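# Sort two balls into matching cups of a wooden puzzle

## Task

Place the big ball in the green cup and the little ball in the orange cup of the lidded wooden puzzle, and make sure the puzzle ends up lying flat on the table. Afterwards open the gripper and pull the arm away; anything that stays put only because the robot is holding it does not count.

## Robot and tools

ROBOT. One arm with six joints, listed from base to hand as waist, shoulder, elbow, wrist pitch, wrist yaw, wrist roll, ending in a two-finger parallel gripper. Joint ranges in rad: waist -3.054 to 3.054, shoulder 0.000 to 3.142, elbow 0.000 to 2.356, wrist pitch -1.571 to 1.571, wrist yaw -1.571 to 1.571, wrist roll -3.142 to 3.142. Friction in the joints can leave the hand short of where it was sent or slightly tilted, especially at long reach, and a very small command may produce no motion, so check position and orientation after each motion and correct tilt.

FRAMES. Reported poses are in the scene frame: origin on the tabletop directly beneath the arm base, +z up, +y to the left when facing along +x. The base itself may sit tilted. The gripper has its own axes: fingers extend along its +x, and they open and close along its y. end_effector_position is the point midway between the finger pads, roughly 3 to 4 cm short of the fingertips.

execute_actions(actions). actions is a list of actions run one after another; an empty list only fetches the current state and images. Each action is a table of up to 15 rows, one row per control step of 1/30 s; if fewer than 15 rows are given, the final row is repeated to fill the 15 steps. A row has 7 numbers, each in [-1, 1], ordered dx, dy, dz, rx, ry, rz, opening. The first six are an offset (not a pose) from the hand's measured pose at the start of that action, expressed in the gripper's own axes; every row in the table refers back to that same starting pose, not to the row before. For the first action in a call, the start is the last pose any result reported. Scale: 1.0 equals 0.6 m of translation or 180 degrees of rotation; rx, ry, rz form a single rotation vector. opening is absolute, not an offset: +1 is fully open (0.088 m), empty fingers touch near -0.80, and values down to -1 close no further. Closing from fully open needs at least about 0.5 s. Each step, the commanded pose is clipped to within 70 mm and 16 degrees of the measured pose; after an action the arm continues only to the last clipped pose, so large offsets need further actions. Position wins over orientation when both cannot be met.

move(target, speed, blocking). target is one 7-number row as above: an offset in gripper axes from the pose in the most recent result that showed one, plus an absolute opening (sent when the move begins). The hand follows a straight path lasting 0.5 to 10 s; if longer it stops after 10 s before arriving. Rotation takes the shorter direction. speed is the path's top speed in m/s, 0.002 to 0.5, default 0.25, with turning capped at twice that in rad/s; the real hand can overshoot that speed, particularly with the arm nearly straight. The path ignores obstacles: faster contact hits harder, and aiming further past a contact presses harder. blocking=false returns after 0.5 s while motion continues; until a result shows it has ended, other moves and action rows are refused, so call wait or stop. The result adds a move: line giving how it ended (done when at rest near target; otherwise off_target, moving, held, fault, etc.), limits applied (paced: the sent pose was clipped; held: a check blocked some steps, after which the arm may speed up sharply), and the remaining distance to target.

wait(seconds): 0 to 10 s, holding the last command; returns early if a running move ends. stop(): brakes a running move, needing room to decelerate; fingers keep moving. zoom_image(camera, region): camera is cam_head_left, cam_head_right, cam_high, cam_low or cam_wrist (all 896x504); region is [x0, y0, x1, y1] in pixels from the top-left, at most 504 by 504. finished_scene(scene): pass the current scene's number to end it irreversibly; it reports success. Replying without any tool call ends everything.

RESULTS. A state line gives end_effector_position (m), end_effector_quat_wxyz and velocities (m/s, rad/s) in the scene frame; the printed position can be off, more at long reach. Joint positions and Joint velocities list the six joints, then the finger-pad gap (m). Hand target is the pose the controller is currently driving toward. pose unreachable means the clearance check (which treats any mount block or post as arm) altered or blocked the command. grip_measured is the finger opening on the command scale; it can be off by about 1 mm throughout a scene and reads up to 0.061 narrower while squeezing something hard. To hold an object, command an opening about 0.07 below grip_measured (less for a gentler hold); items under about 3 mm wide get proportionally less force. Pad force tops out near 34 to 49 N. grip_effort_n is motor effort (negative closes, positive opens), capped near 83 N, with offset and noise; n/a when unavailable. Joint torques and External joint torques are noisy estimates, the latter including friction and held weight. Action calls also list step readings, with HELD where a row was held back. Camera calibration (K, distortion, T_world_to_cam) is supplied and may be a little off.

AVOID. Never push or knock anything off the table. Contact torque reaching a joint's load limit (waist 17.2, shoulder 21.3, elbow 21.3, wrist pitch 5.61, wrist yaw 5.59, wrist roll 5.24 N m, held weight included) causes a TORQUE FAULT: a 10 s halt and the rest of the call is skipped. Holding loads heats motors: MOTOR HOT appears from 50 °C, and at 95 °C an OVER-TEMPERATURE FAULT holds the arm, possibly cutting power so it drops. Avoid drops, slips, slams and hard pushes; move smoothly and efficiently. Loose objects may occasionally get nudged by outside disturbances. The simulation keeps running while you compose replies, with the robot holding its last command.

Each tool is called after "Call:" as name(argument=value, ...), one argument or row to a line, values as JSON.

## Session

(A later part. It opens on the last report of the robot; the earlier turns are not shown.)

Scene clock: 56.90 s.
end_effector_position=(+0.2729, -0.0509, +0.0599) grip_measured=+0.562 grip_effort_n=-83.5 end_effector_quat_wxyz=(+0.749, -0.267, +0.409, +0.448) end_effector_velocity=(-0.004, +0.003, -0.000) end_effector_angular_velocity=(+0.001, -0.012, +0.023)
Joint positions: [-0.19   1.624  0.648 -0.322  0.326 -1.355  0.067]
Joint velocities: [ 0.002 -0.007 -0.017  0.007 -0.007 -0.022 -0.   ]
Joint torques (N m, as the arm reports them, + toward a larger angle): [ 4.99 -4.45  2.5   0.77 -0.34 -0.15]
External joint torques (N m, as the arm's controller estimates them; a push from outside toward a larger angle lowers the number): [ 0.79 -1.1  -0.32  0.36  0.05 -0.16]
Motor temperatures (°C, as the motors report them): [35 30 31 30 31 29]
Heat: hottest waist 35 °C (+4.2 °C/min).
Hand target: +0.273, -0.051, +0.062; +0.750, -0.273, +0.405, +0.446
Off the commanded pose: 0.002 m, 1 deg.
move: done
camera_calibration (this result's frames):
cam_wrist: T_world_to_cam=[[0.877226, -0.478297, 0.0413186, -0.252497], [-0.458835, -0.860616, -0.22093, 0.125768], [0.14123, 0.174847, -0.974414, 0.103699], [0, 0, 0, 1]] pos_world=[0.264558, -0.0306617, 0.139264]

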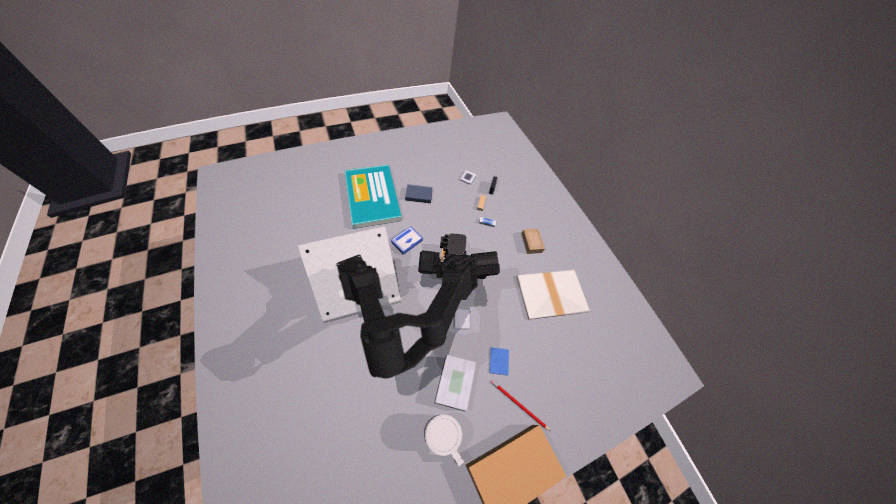

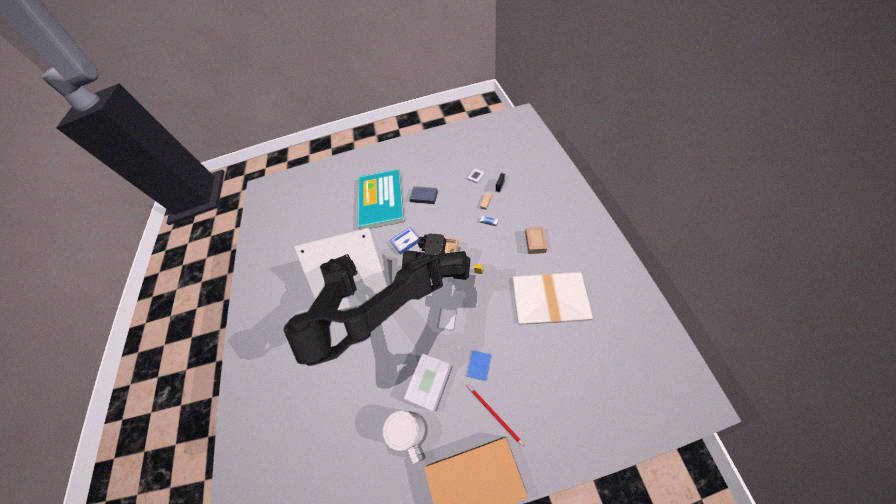

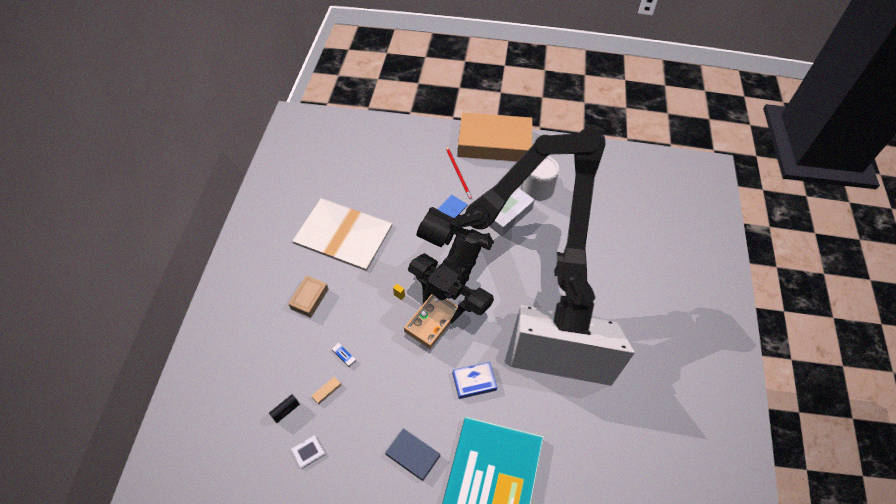

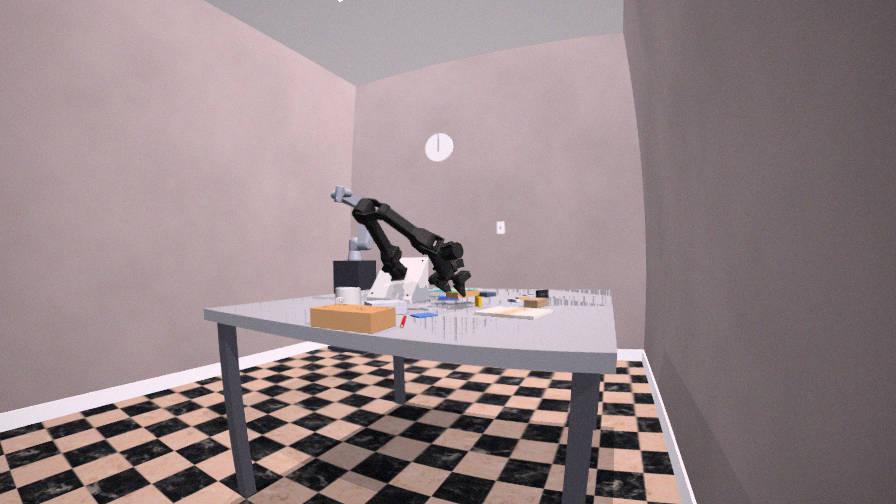

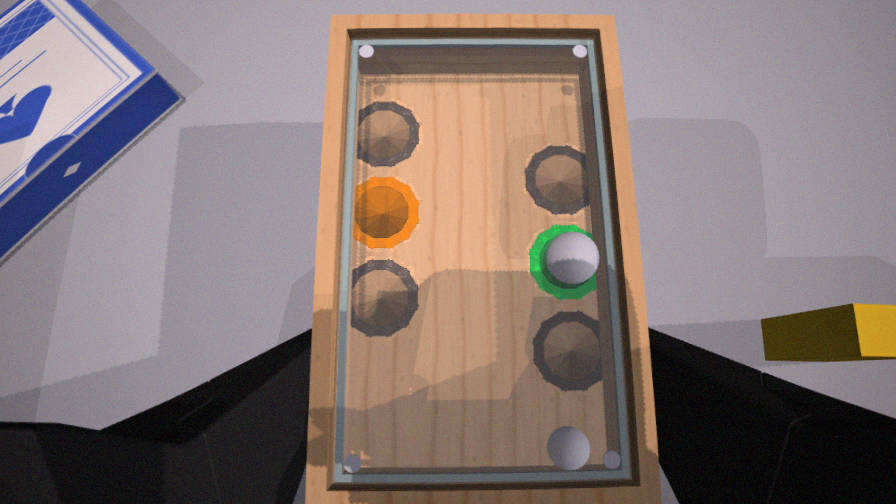

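Call:
execute_actions(
  actions=[
    [[-0.003,0,0.0016,0.0006,0.0015,0.0011,0.49],[-0.003,0,0.0016,0.0012,0.0029,0.0022,0.49],[-0.003,0,0.0016,0.0019,0.0044,0.0033,0.49],[-0.003,0,0.0016,0.0025,0.0059,0.0045,0.49],[-0.003,0,0.0016,0.0031,0.0074,0.0056,0.49],[-0.003,0,0.0016,0.0037,0.0088,0.0067,0.49],[-0.003,0,0.0016,0.0044,0.0103,0.0078,0.49],[-0.003,0,0.0016,0.0050,0.0118,0.0089,0.49],[-0.003,0,0.0016,0.0056,0.0132,0.0100,0.49],[-0.003,0,0.0016,0.00624,0.01472,0.01115,0.49]],
  ],
)

Call:
wait(
  seconds=0.3,
)

Scene clock: 58.90 s.
end_effector_position=(+0.2706, -0.0515, +0.0605) grip_measured=+0.562 grip_effort_n=-83.5 end_effector_quat_wxyz=(+0.735, -0.263, +0.433, +0.451) end_effector_velocity=(-0.005, +0.002, -0.001) end_effector_angular_velocity=(-0.006, +0.062, +0.010)
Joint positions: [-0.172  1.645  0.68  -0.383  0.362 -1.303  0.067]
Joint velocities: [ 0.012  0.032  0.032 -0.066  0.022  0.051 -0.   ]
Joint torques (N m, as the arm reports them, + toward a larger angle): [ 5.   -2.91  4.02  0.39 -0.32  0.18]
External joint torques (N m, as the arm's controller estimates them; a push from outside toward a larger angle lowers the number): [0.71 0.5  1.12 0.01 0.05 0.18]
Motor temperatures (°C, as the motors report them): [35 30 31 30 31 29]
Heat: hottest waist 35 °C (+4.1 °C/min).
Hand target: +0.273, -0.051, +0.062; +0.734, -0.263, +0.435, +0.451
Off the commanded pose: 0.003 m, 0 deg.
Step readings (end_effector_position):
0: (+0.2729, -0.0509, +0.0600)
1: (+0.2729, -0.0509, +0.0599)
2: (+0.2726, -0.0509, +0.0598)
4: (+0.2709, -0.0509, +0.0597)
8: (+0.2701, -0.0513, +0.0602)
15: end_effector_position above
camera_calibration (this result's frames):
cam_wrist: T_world_to_cam=[[0.878316, -0.478059, 0.00454411, -0.248784], [-0.469554, -0.864399, -0.179816, 0.124513], [0.0898906, 0.155801, -0.98369, 0.118166], [0, 0, 0, 1]] pos_world=[0.266355, -0.0297154, 0.139759]

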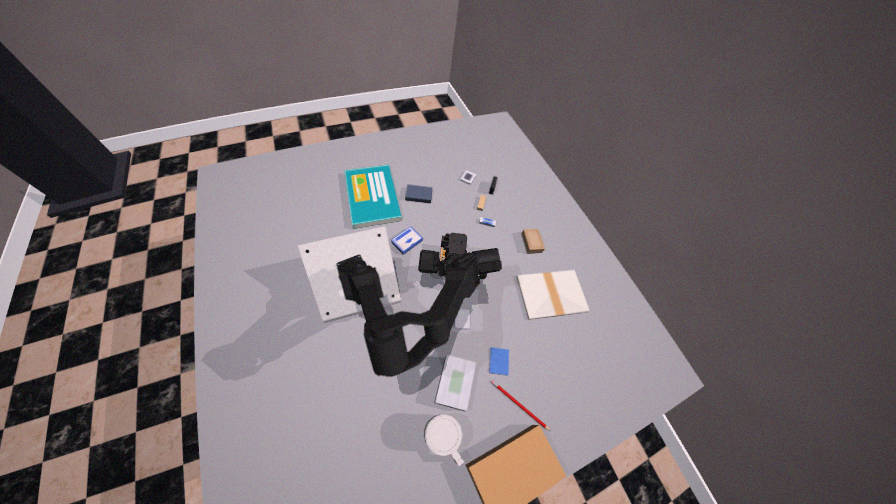

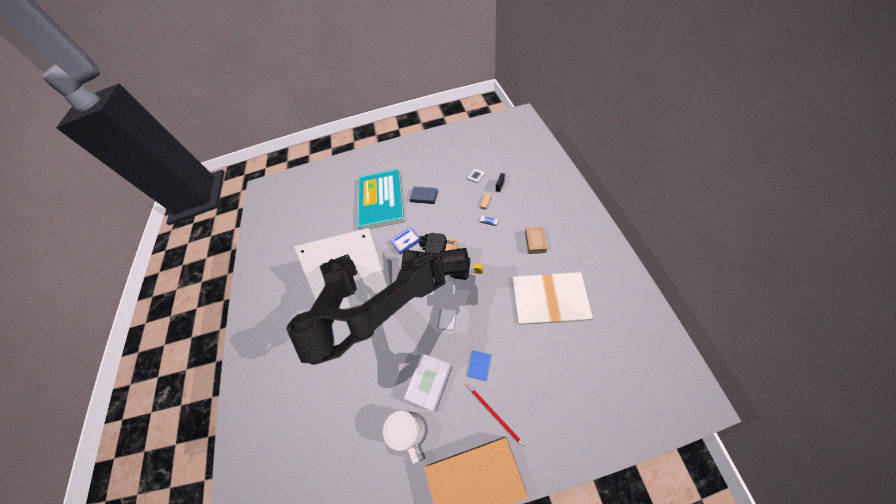

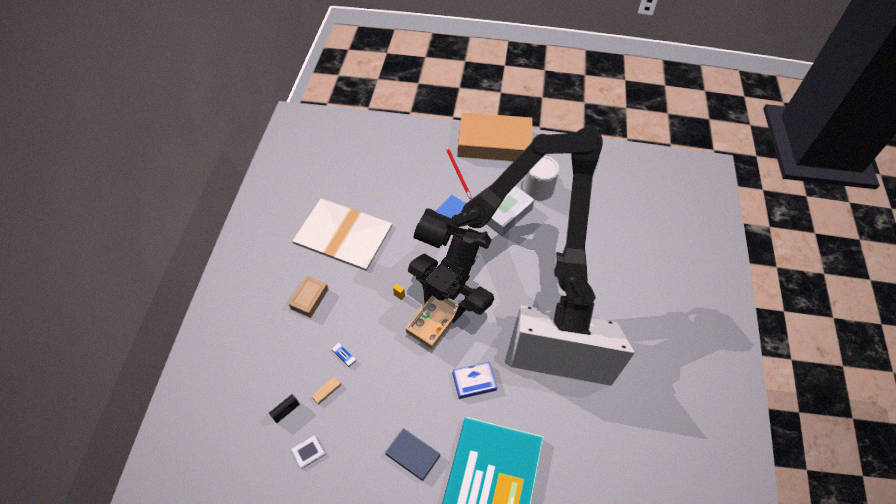

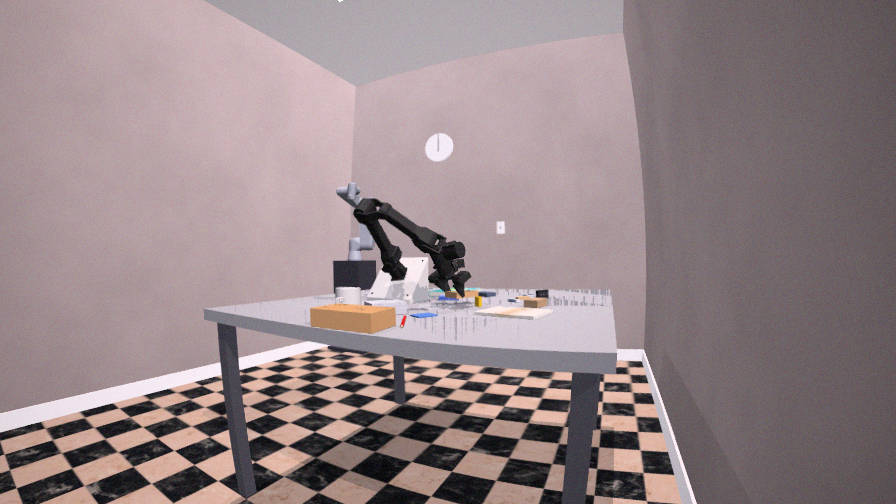

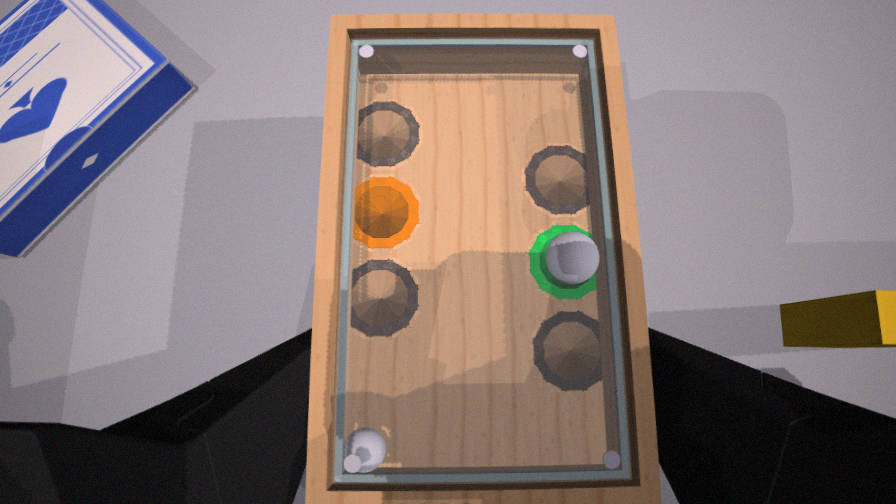

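Scene clock: 59.20 s.
end_effector_position=(+0.2705, -0.0516, +0.0604) grip_measured=+0.562 grip_effort_n=-83.5 end_effector_quat_wxyz=(+0.734, -0.262, +0.436, +0.451) end_effector_velocity=(-0.000, +0.001, +0.002) end_effector_angular_velocity=(+0.009, +0.001, -0.002)
Joint positions: [-0.17   1.648  0.684 -0.39   0.366 -1.297  0.067]
Joint velocities: [ 0.002 -0.002  0.002 -0.007 -0.007  0.007 -0.   ]
Joint torques (N m, as the arm reports them, + toward a larger angle): [ 5.05 -2.87  3.97  0.38 -0.31  0.18]
External joint torques (N m, as the arm's controller estimates them; a push from outside toward a larger angle lowers the number): [0.73 0.58 1.05 0.   0.06 0.17]
Motor temperatures (°C, as the motors report them): [35 30 31 30 31 29]
Heat: hottest waist 35 °C (+4.1 °C/min).
Hand target: +0.273, -0.051, +0.062; +0.734, -0.263, +0.435, +0.450
Off the commanded pose: 0.003 m, 0 deg.
wait: 0.30 s; at rest by 0.17 s
camera_calibration (this result's frames):
cam_wrist: T_world_to_cam=[[0.878246, -0.478208, 0.000309982, -0.248466], [-0.470769, -0.864698, -0.175138, 0.124411], [0.0840207, 0.153669, -0.984544, 0.119642], [0, 0, 0, 1]] pos_world=[0.266731, -0.0296265, 0.139659]

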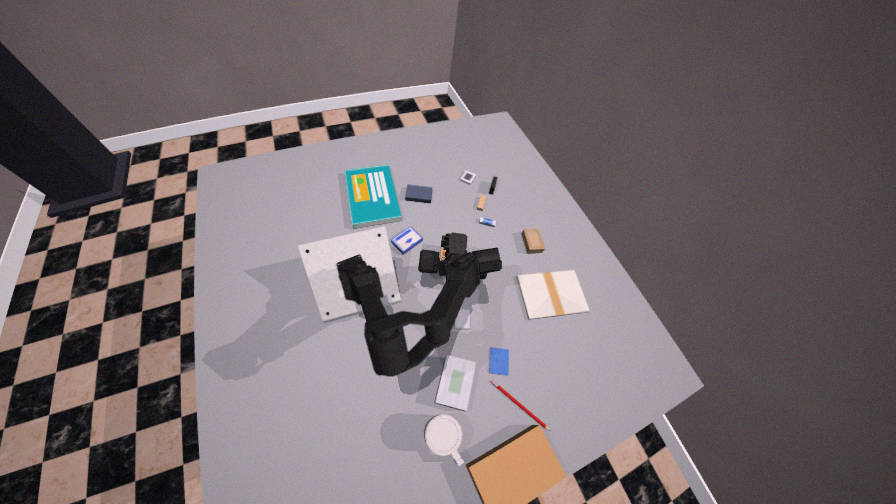

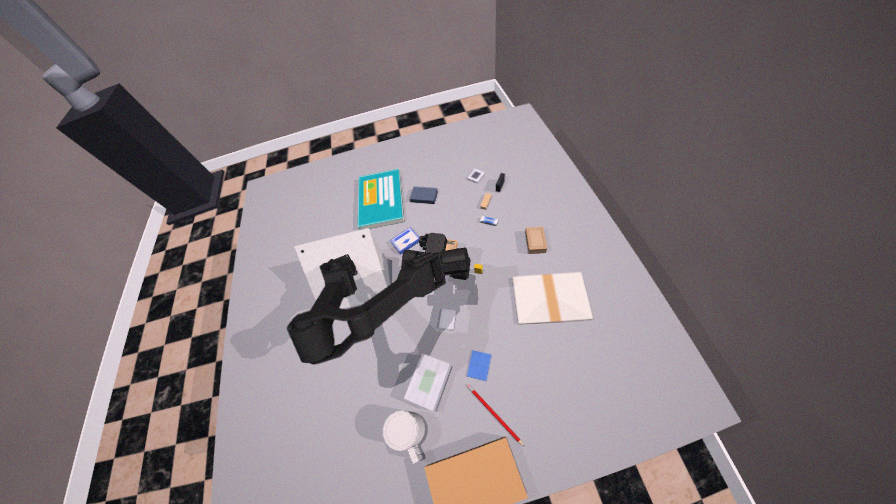

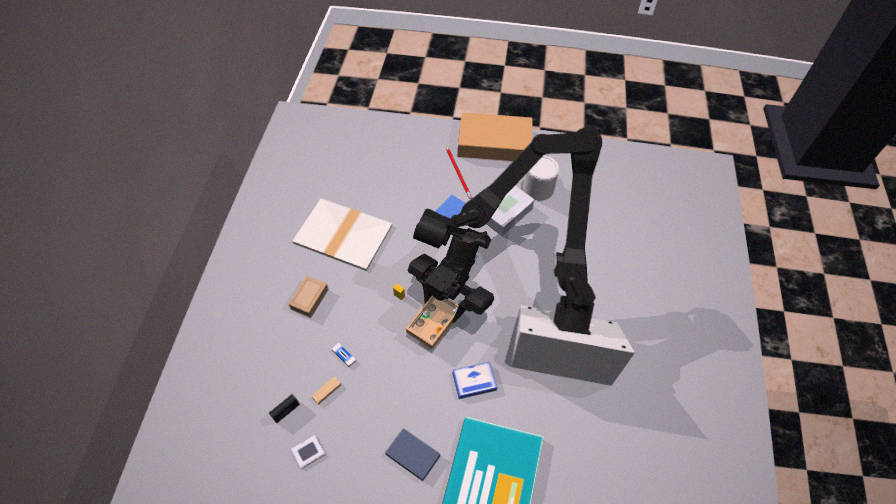

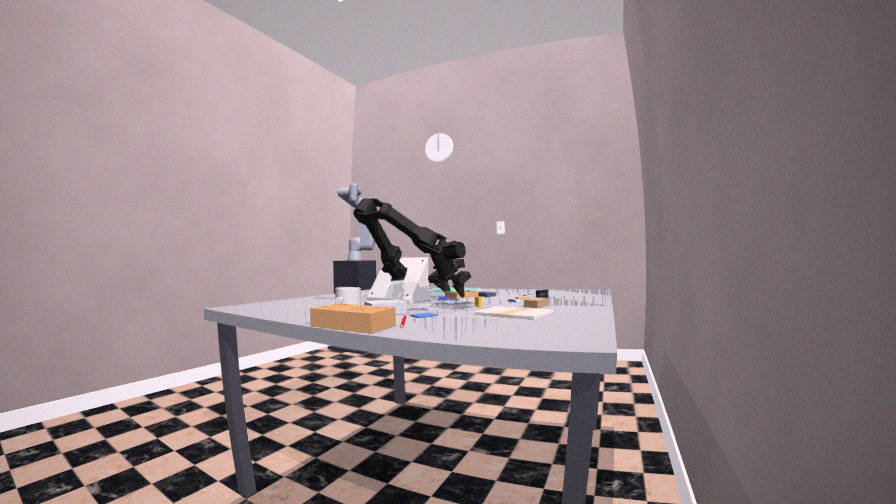

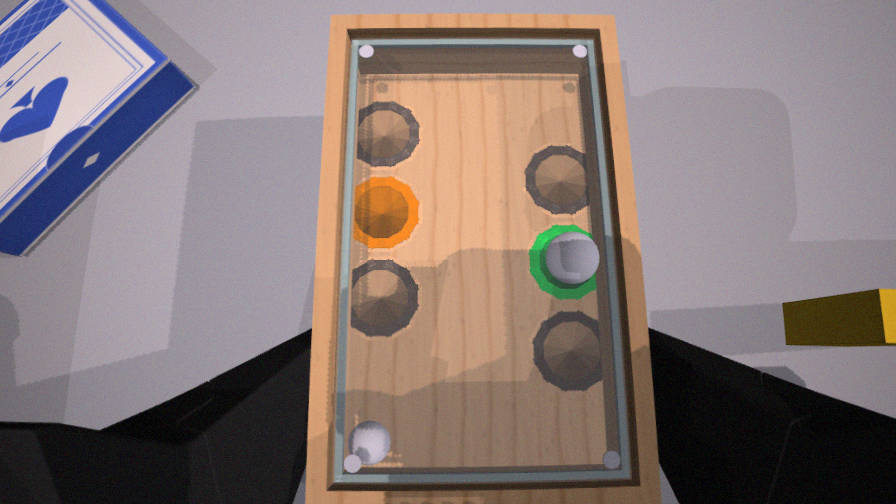

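The ball begins drifting slowly up-right; let me watch it.

Call:
wait(
  seconds=0.3,
)

Scene clock: 59.57 s.
end_effector_position=(+0.2704, -0.0516, +0.0604) grip_measured=+0.562 grip_effort_n=-83.5 end_effector_quat_wxyz=(+0.733, -0.262, +0.436, +0.451) end_effector_velocity=(-0.002, +0.001, -0.000) end_effector_angular_velocity=(+0.006, +0.002, +0.011)
Joint positions: [-0.17   1.649  0.685 -0.391  0.367 -1.296  0.067]
Joint velocities: [-0.002 -0.002 -0.002 -0.007 -0.007 -0.007  0.   ]
Joint torques (N m, as the arm reports them, + toward a larger angle): [ 5.11 -2.88  3.93  0.38 -0.32  0.18]
External joint torques (N m, as the arm's controller estimates them; a push from outside toward a larger angle lowers the number): [ 0.75  0.54  1.03 -0.01  0.06  0.17]
Motor temperatures (°C, as the motors report them): [35 30 31 30 31 29]
Heat: hottest waist 35 °C (+4.0 °C/min).
Hand target: +0.273, -0.051, +0.062; +0.734, -0.263, +0.435, +0.450
Off the commanded pose: 0.003 m, 0 deg.
wait: 0.30 s; at rest by 0.10 s
camera_calibration (this result's frames):
cam_wrist: T_world_to_cam=[[0.878178, -0.478333, -0.000421861, -0.248363], [-0.471053, -0.864659, -0.174567, 0.124404], [0.0831365, 0.1535, -0.984645, 0.119834], [0, 0, 0, 1]] pos_world=[0.266746, -0.0296282, 0.139606]

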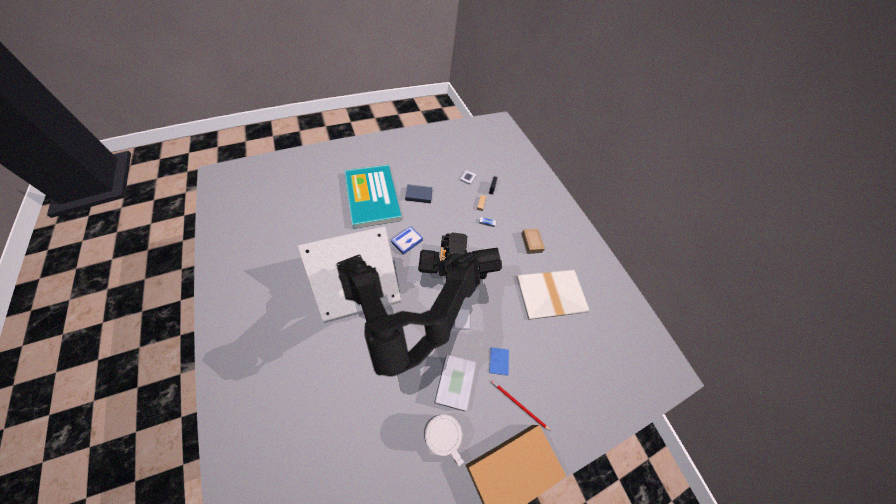

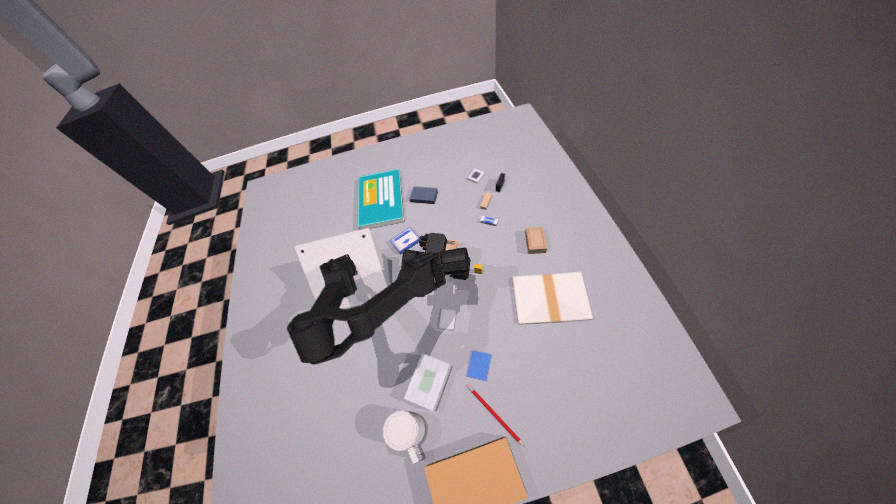

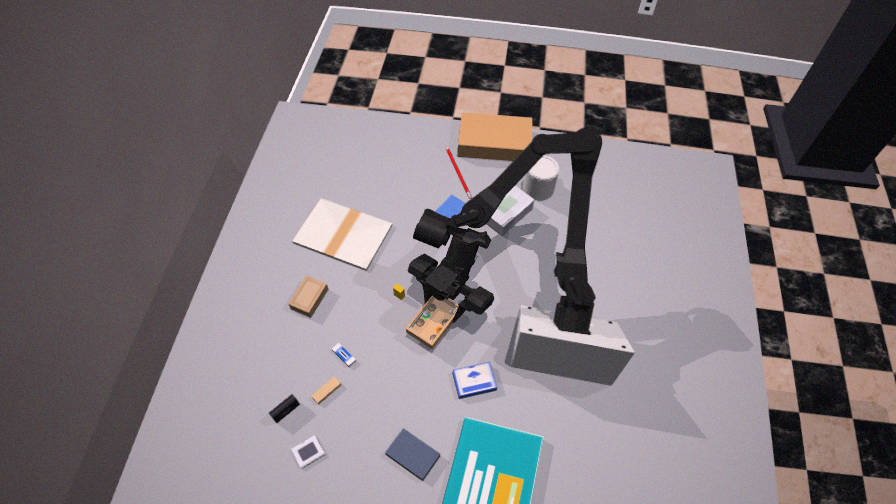

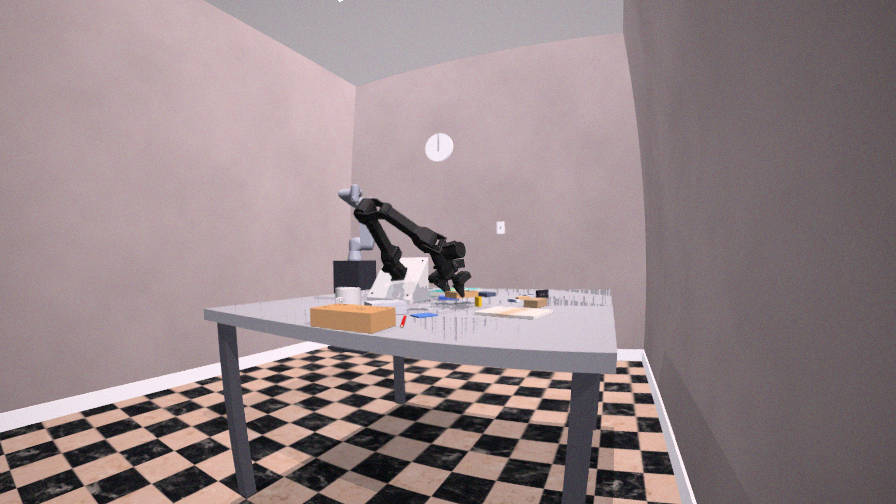

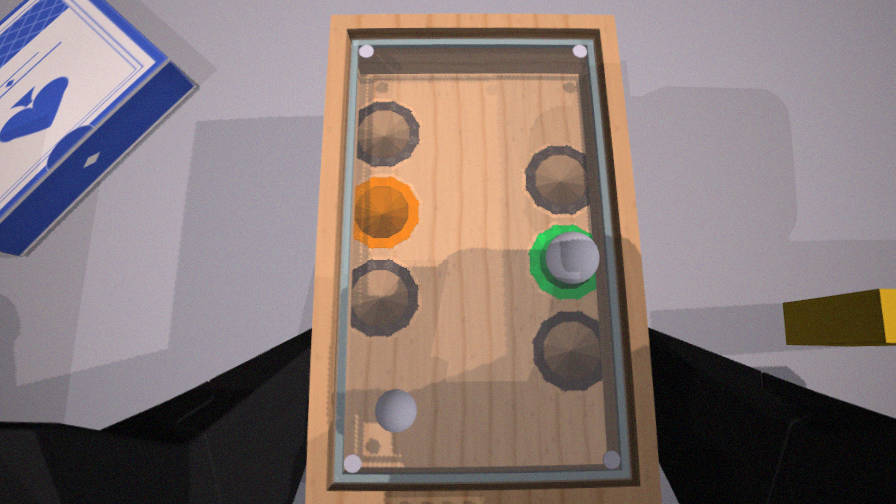

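Call:
wait(
  seconds=0.3,
)

Scene clock: 59.90 s.
end_effector_position=(+0.2704, -0.0516, +0.0604) grip_measured=+0.562 grip_effort_n=-83.5 end_effector_quat_wxyz=(+0.733, -0.262, +0.436, +0.451) end_effector_velocity=(-0.003, +0.003, +0.001) end_effector_angular_velocity=(+0.021, +0.005, +0.020)
Joint positions: [-0.17   1.649  0.685 -0.391  0.367 -1.296  0.067]
Joint velocities: [-0.002 -0.002  0.002 -0.022 -0.022 -0.007 -0.   ]
Joint torques (N m, as the arm reports them, + toward a larger angle): [ 5.11 -2.88  3.94  0.38 -0.32  0.18]
External joint torques (N m, as the arm's controller estimates them; a push from outside toward a larger angle lowers the number): [0.77 0.51 1.1  0.02 0.06 0.18]
Motor temperatures (°C, as the motors report them): [35 30 31 30 31 29]
Heat: hottest waist 35 °C (+4.0 °C/min).
Hand target: +0.273, -0.051, +0.062; +0.734, -0.263, +0.435, +0.450
Off the commanded pose: 0.003 m, 0 deg.
wait: 0.30 s; at rest by 0.13 s
camera_calibration (this result's frames):
cam_wrist: T_world_to_cam=[[0.878178, -0.478333, -0.000421861, -0.248363], [-0.471053, -0.864659, -0.174567, 0.124404], [0.0831365, 0.1535, -0.984645, 0.119834], [0, 0, 0, 1]] pos_world=[0.266746, -0.0296282, 0.139606]

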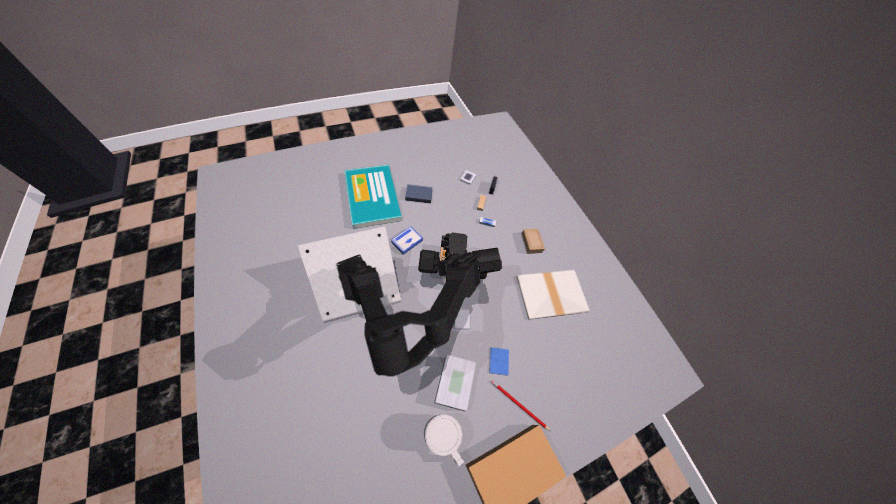

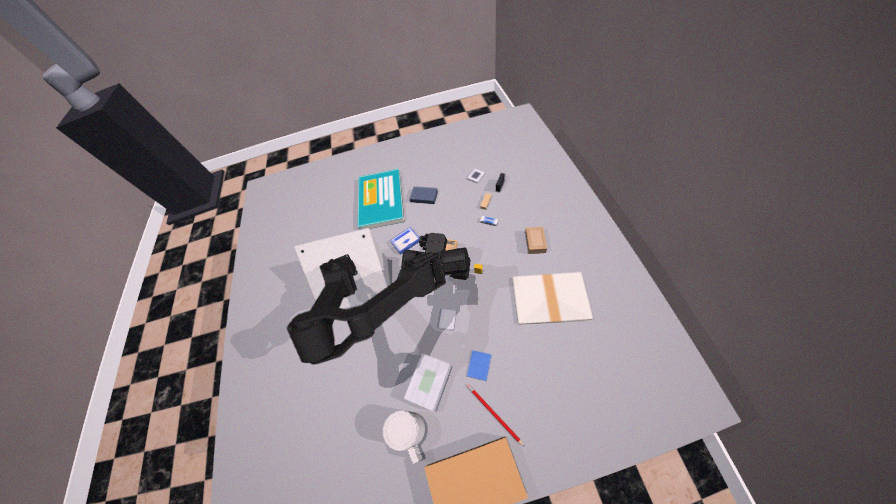

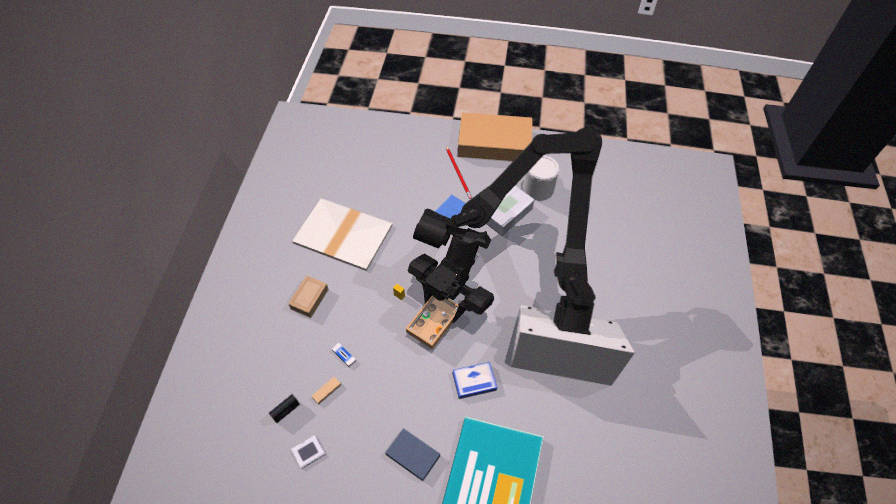

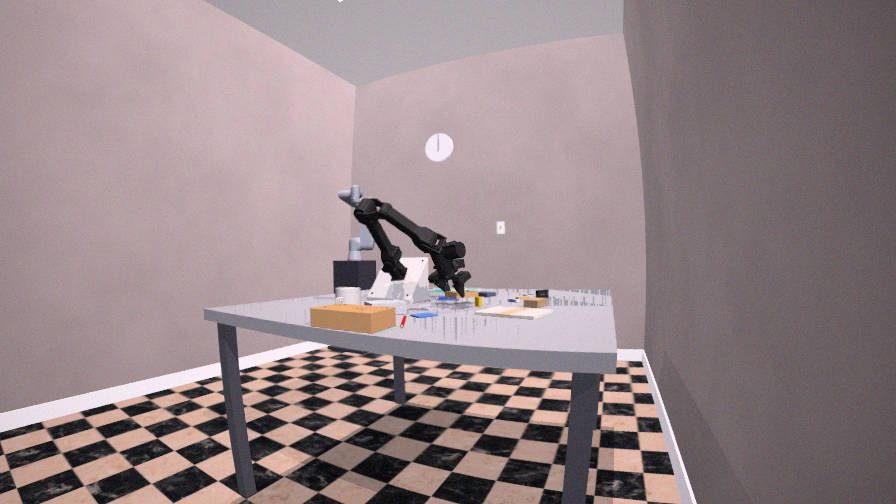

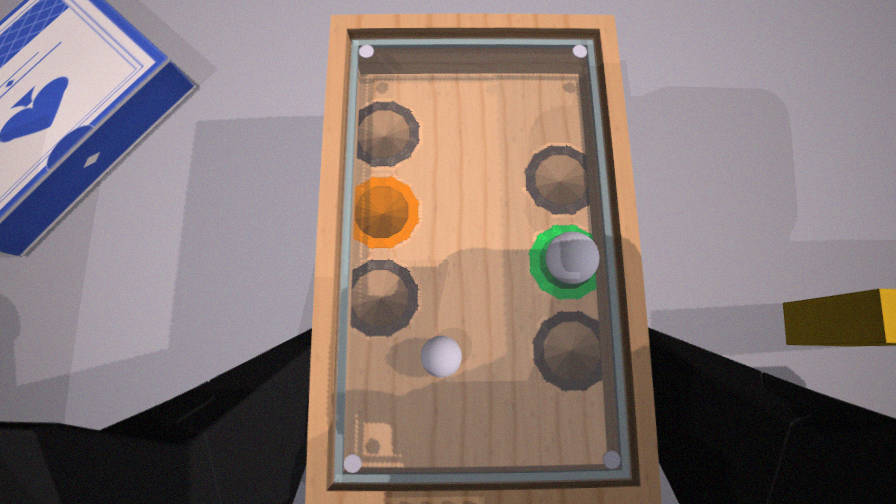

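Call:
execute_actions(
  actions=[
    [[-0.003,0,0.0016,-0.0230,0.0035,-0.0412,0.49]],
  ],
)

Scene clock: 60.47 s.
end_effector_position=(+0.2699, -0.0516, +0.0602) grip_measured=+0.562 grip_effort_n=-83.5 end_effector_quat_wxyz=(+0.747, -0.312, +0.411, +0.420) end_effector_velocity=(-0.003, +0.002, -0.001) end_effector_angular_velocity=(-0.001, -0.023, +0.003)
Joint positions: [-0.148  1.595  0.581 -0.231  0.411 -1.38   0.067]
Joint velocities: [-0.002 -0.017 -0.032  0.037 -0.007 -0.022 -0.   ]
Joint torques (N m, as the arm reports them, + toward a larger angle): [ 4.84 -4.22  2.63  0.87 -0.29 -0.16]
External joint torques (N m, as the arm's controller estimates them; a push from outside toward a larger angle lowers the number): [ 0.81 -1.11 -0.34  0.36  0.06 -0.17]
Motor temperatures (°C, as the motors report them): [35 30 31 30 31 29]
Heat: hottest waist 35 °C (+4.0 °C/min).
Hand target: +0.270, -0.052, +0.062; +0.749, -0.318, +0.405, +0.417
Off the commanded pose: 0.002 m, 1 deg.
Step readings (end_effector_position):
0: (+0.2704, -0.0516, +0.0604)
1: (+0.2707, -0.0518, +0.0601)
2: (+0.2722, -0.0524, +0.0599)
4: (+0.2708, -0.0518, +0.0604)
8: (+0.2694, -0.0510, +0.0599)
15: end_effector_position above
camera_calibration (this result's frames):
cam_wrist: T_world_to_cam=[[0.870154, -0.475332, 0.129971, -0.253515], [-0.453824, -0.87577, -0.164532, 0.118284], [0.192032, 0.0841842, -0.977771, 0.0862781], [0, 0, 0, 1]] pos_world=[0.257709, -0.0241774, 0.136771]

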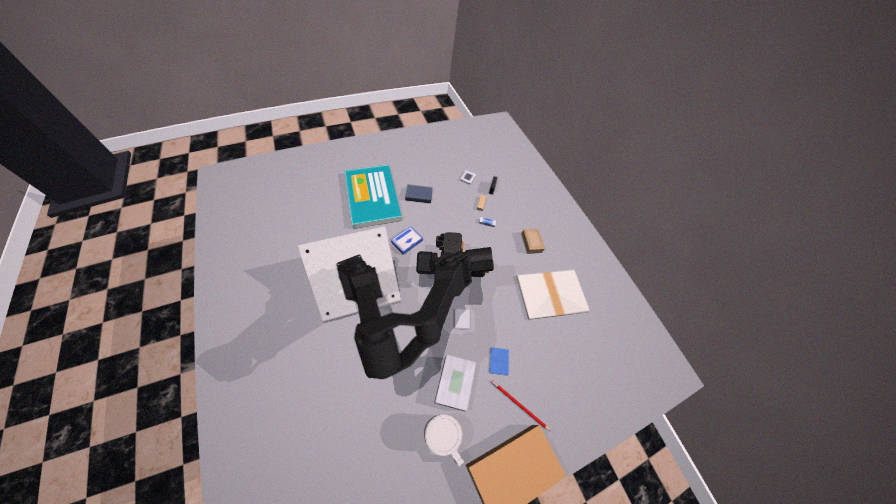

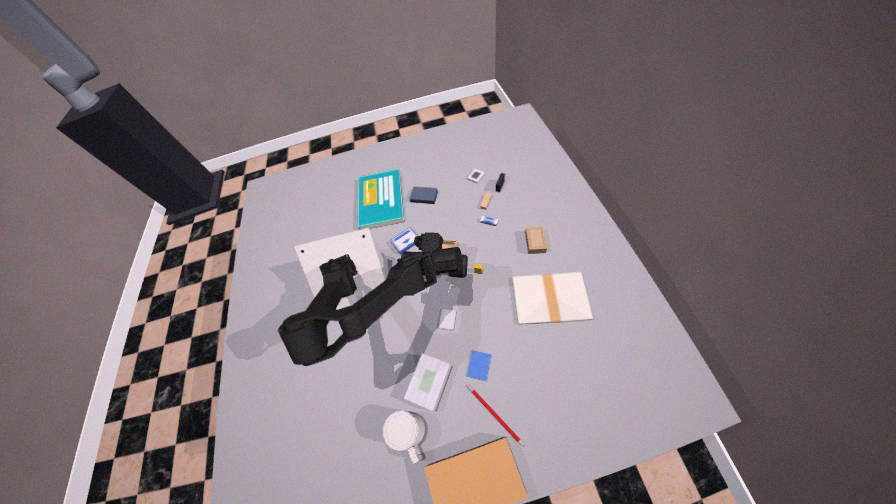

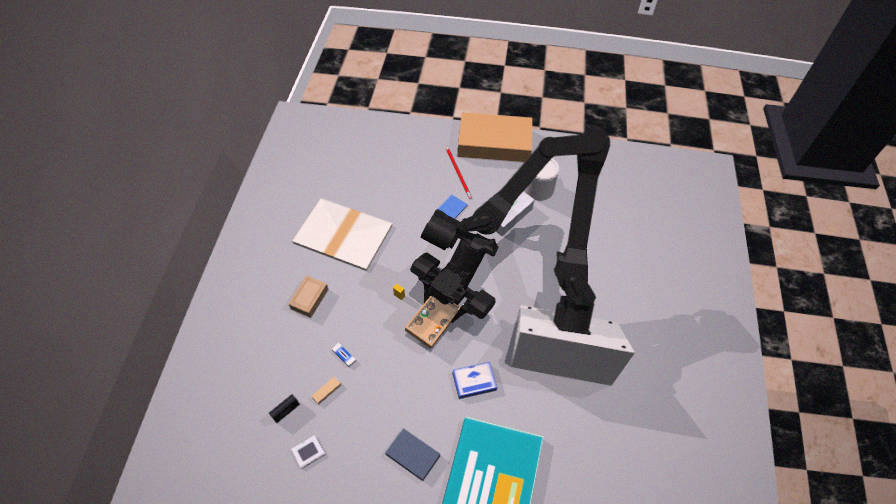

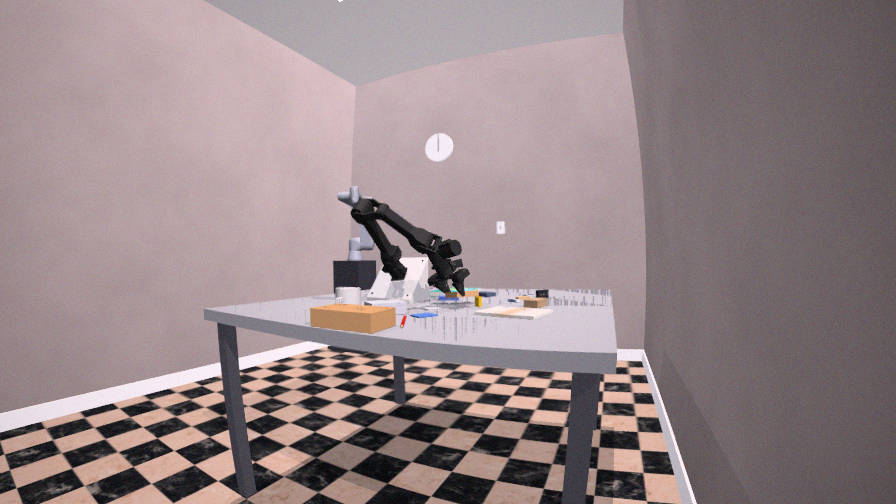

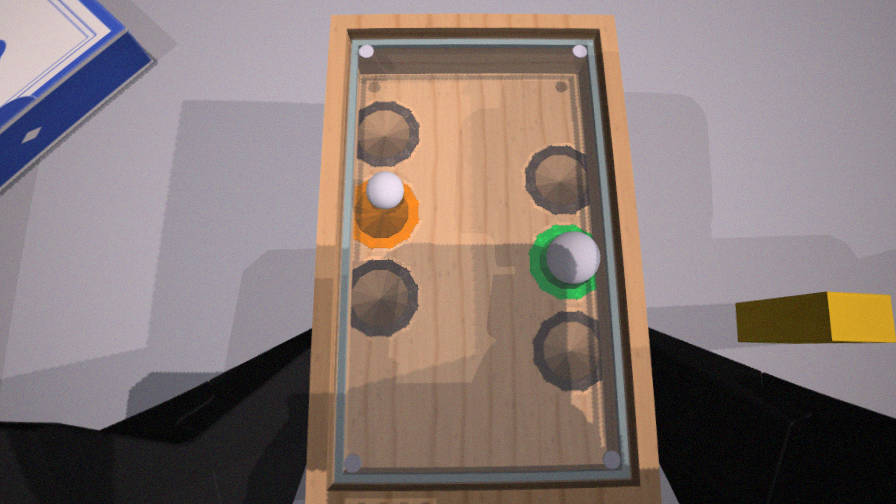

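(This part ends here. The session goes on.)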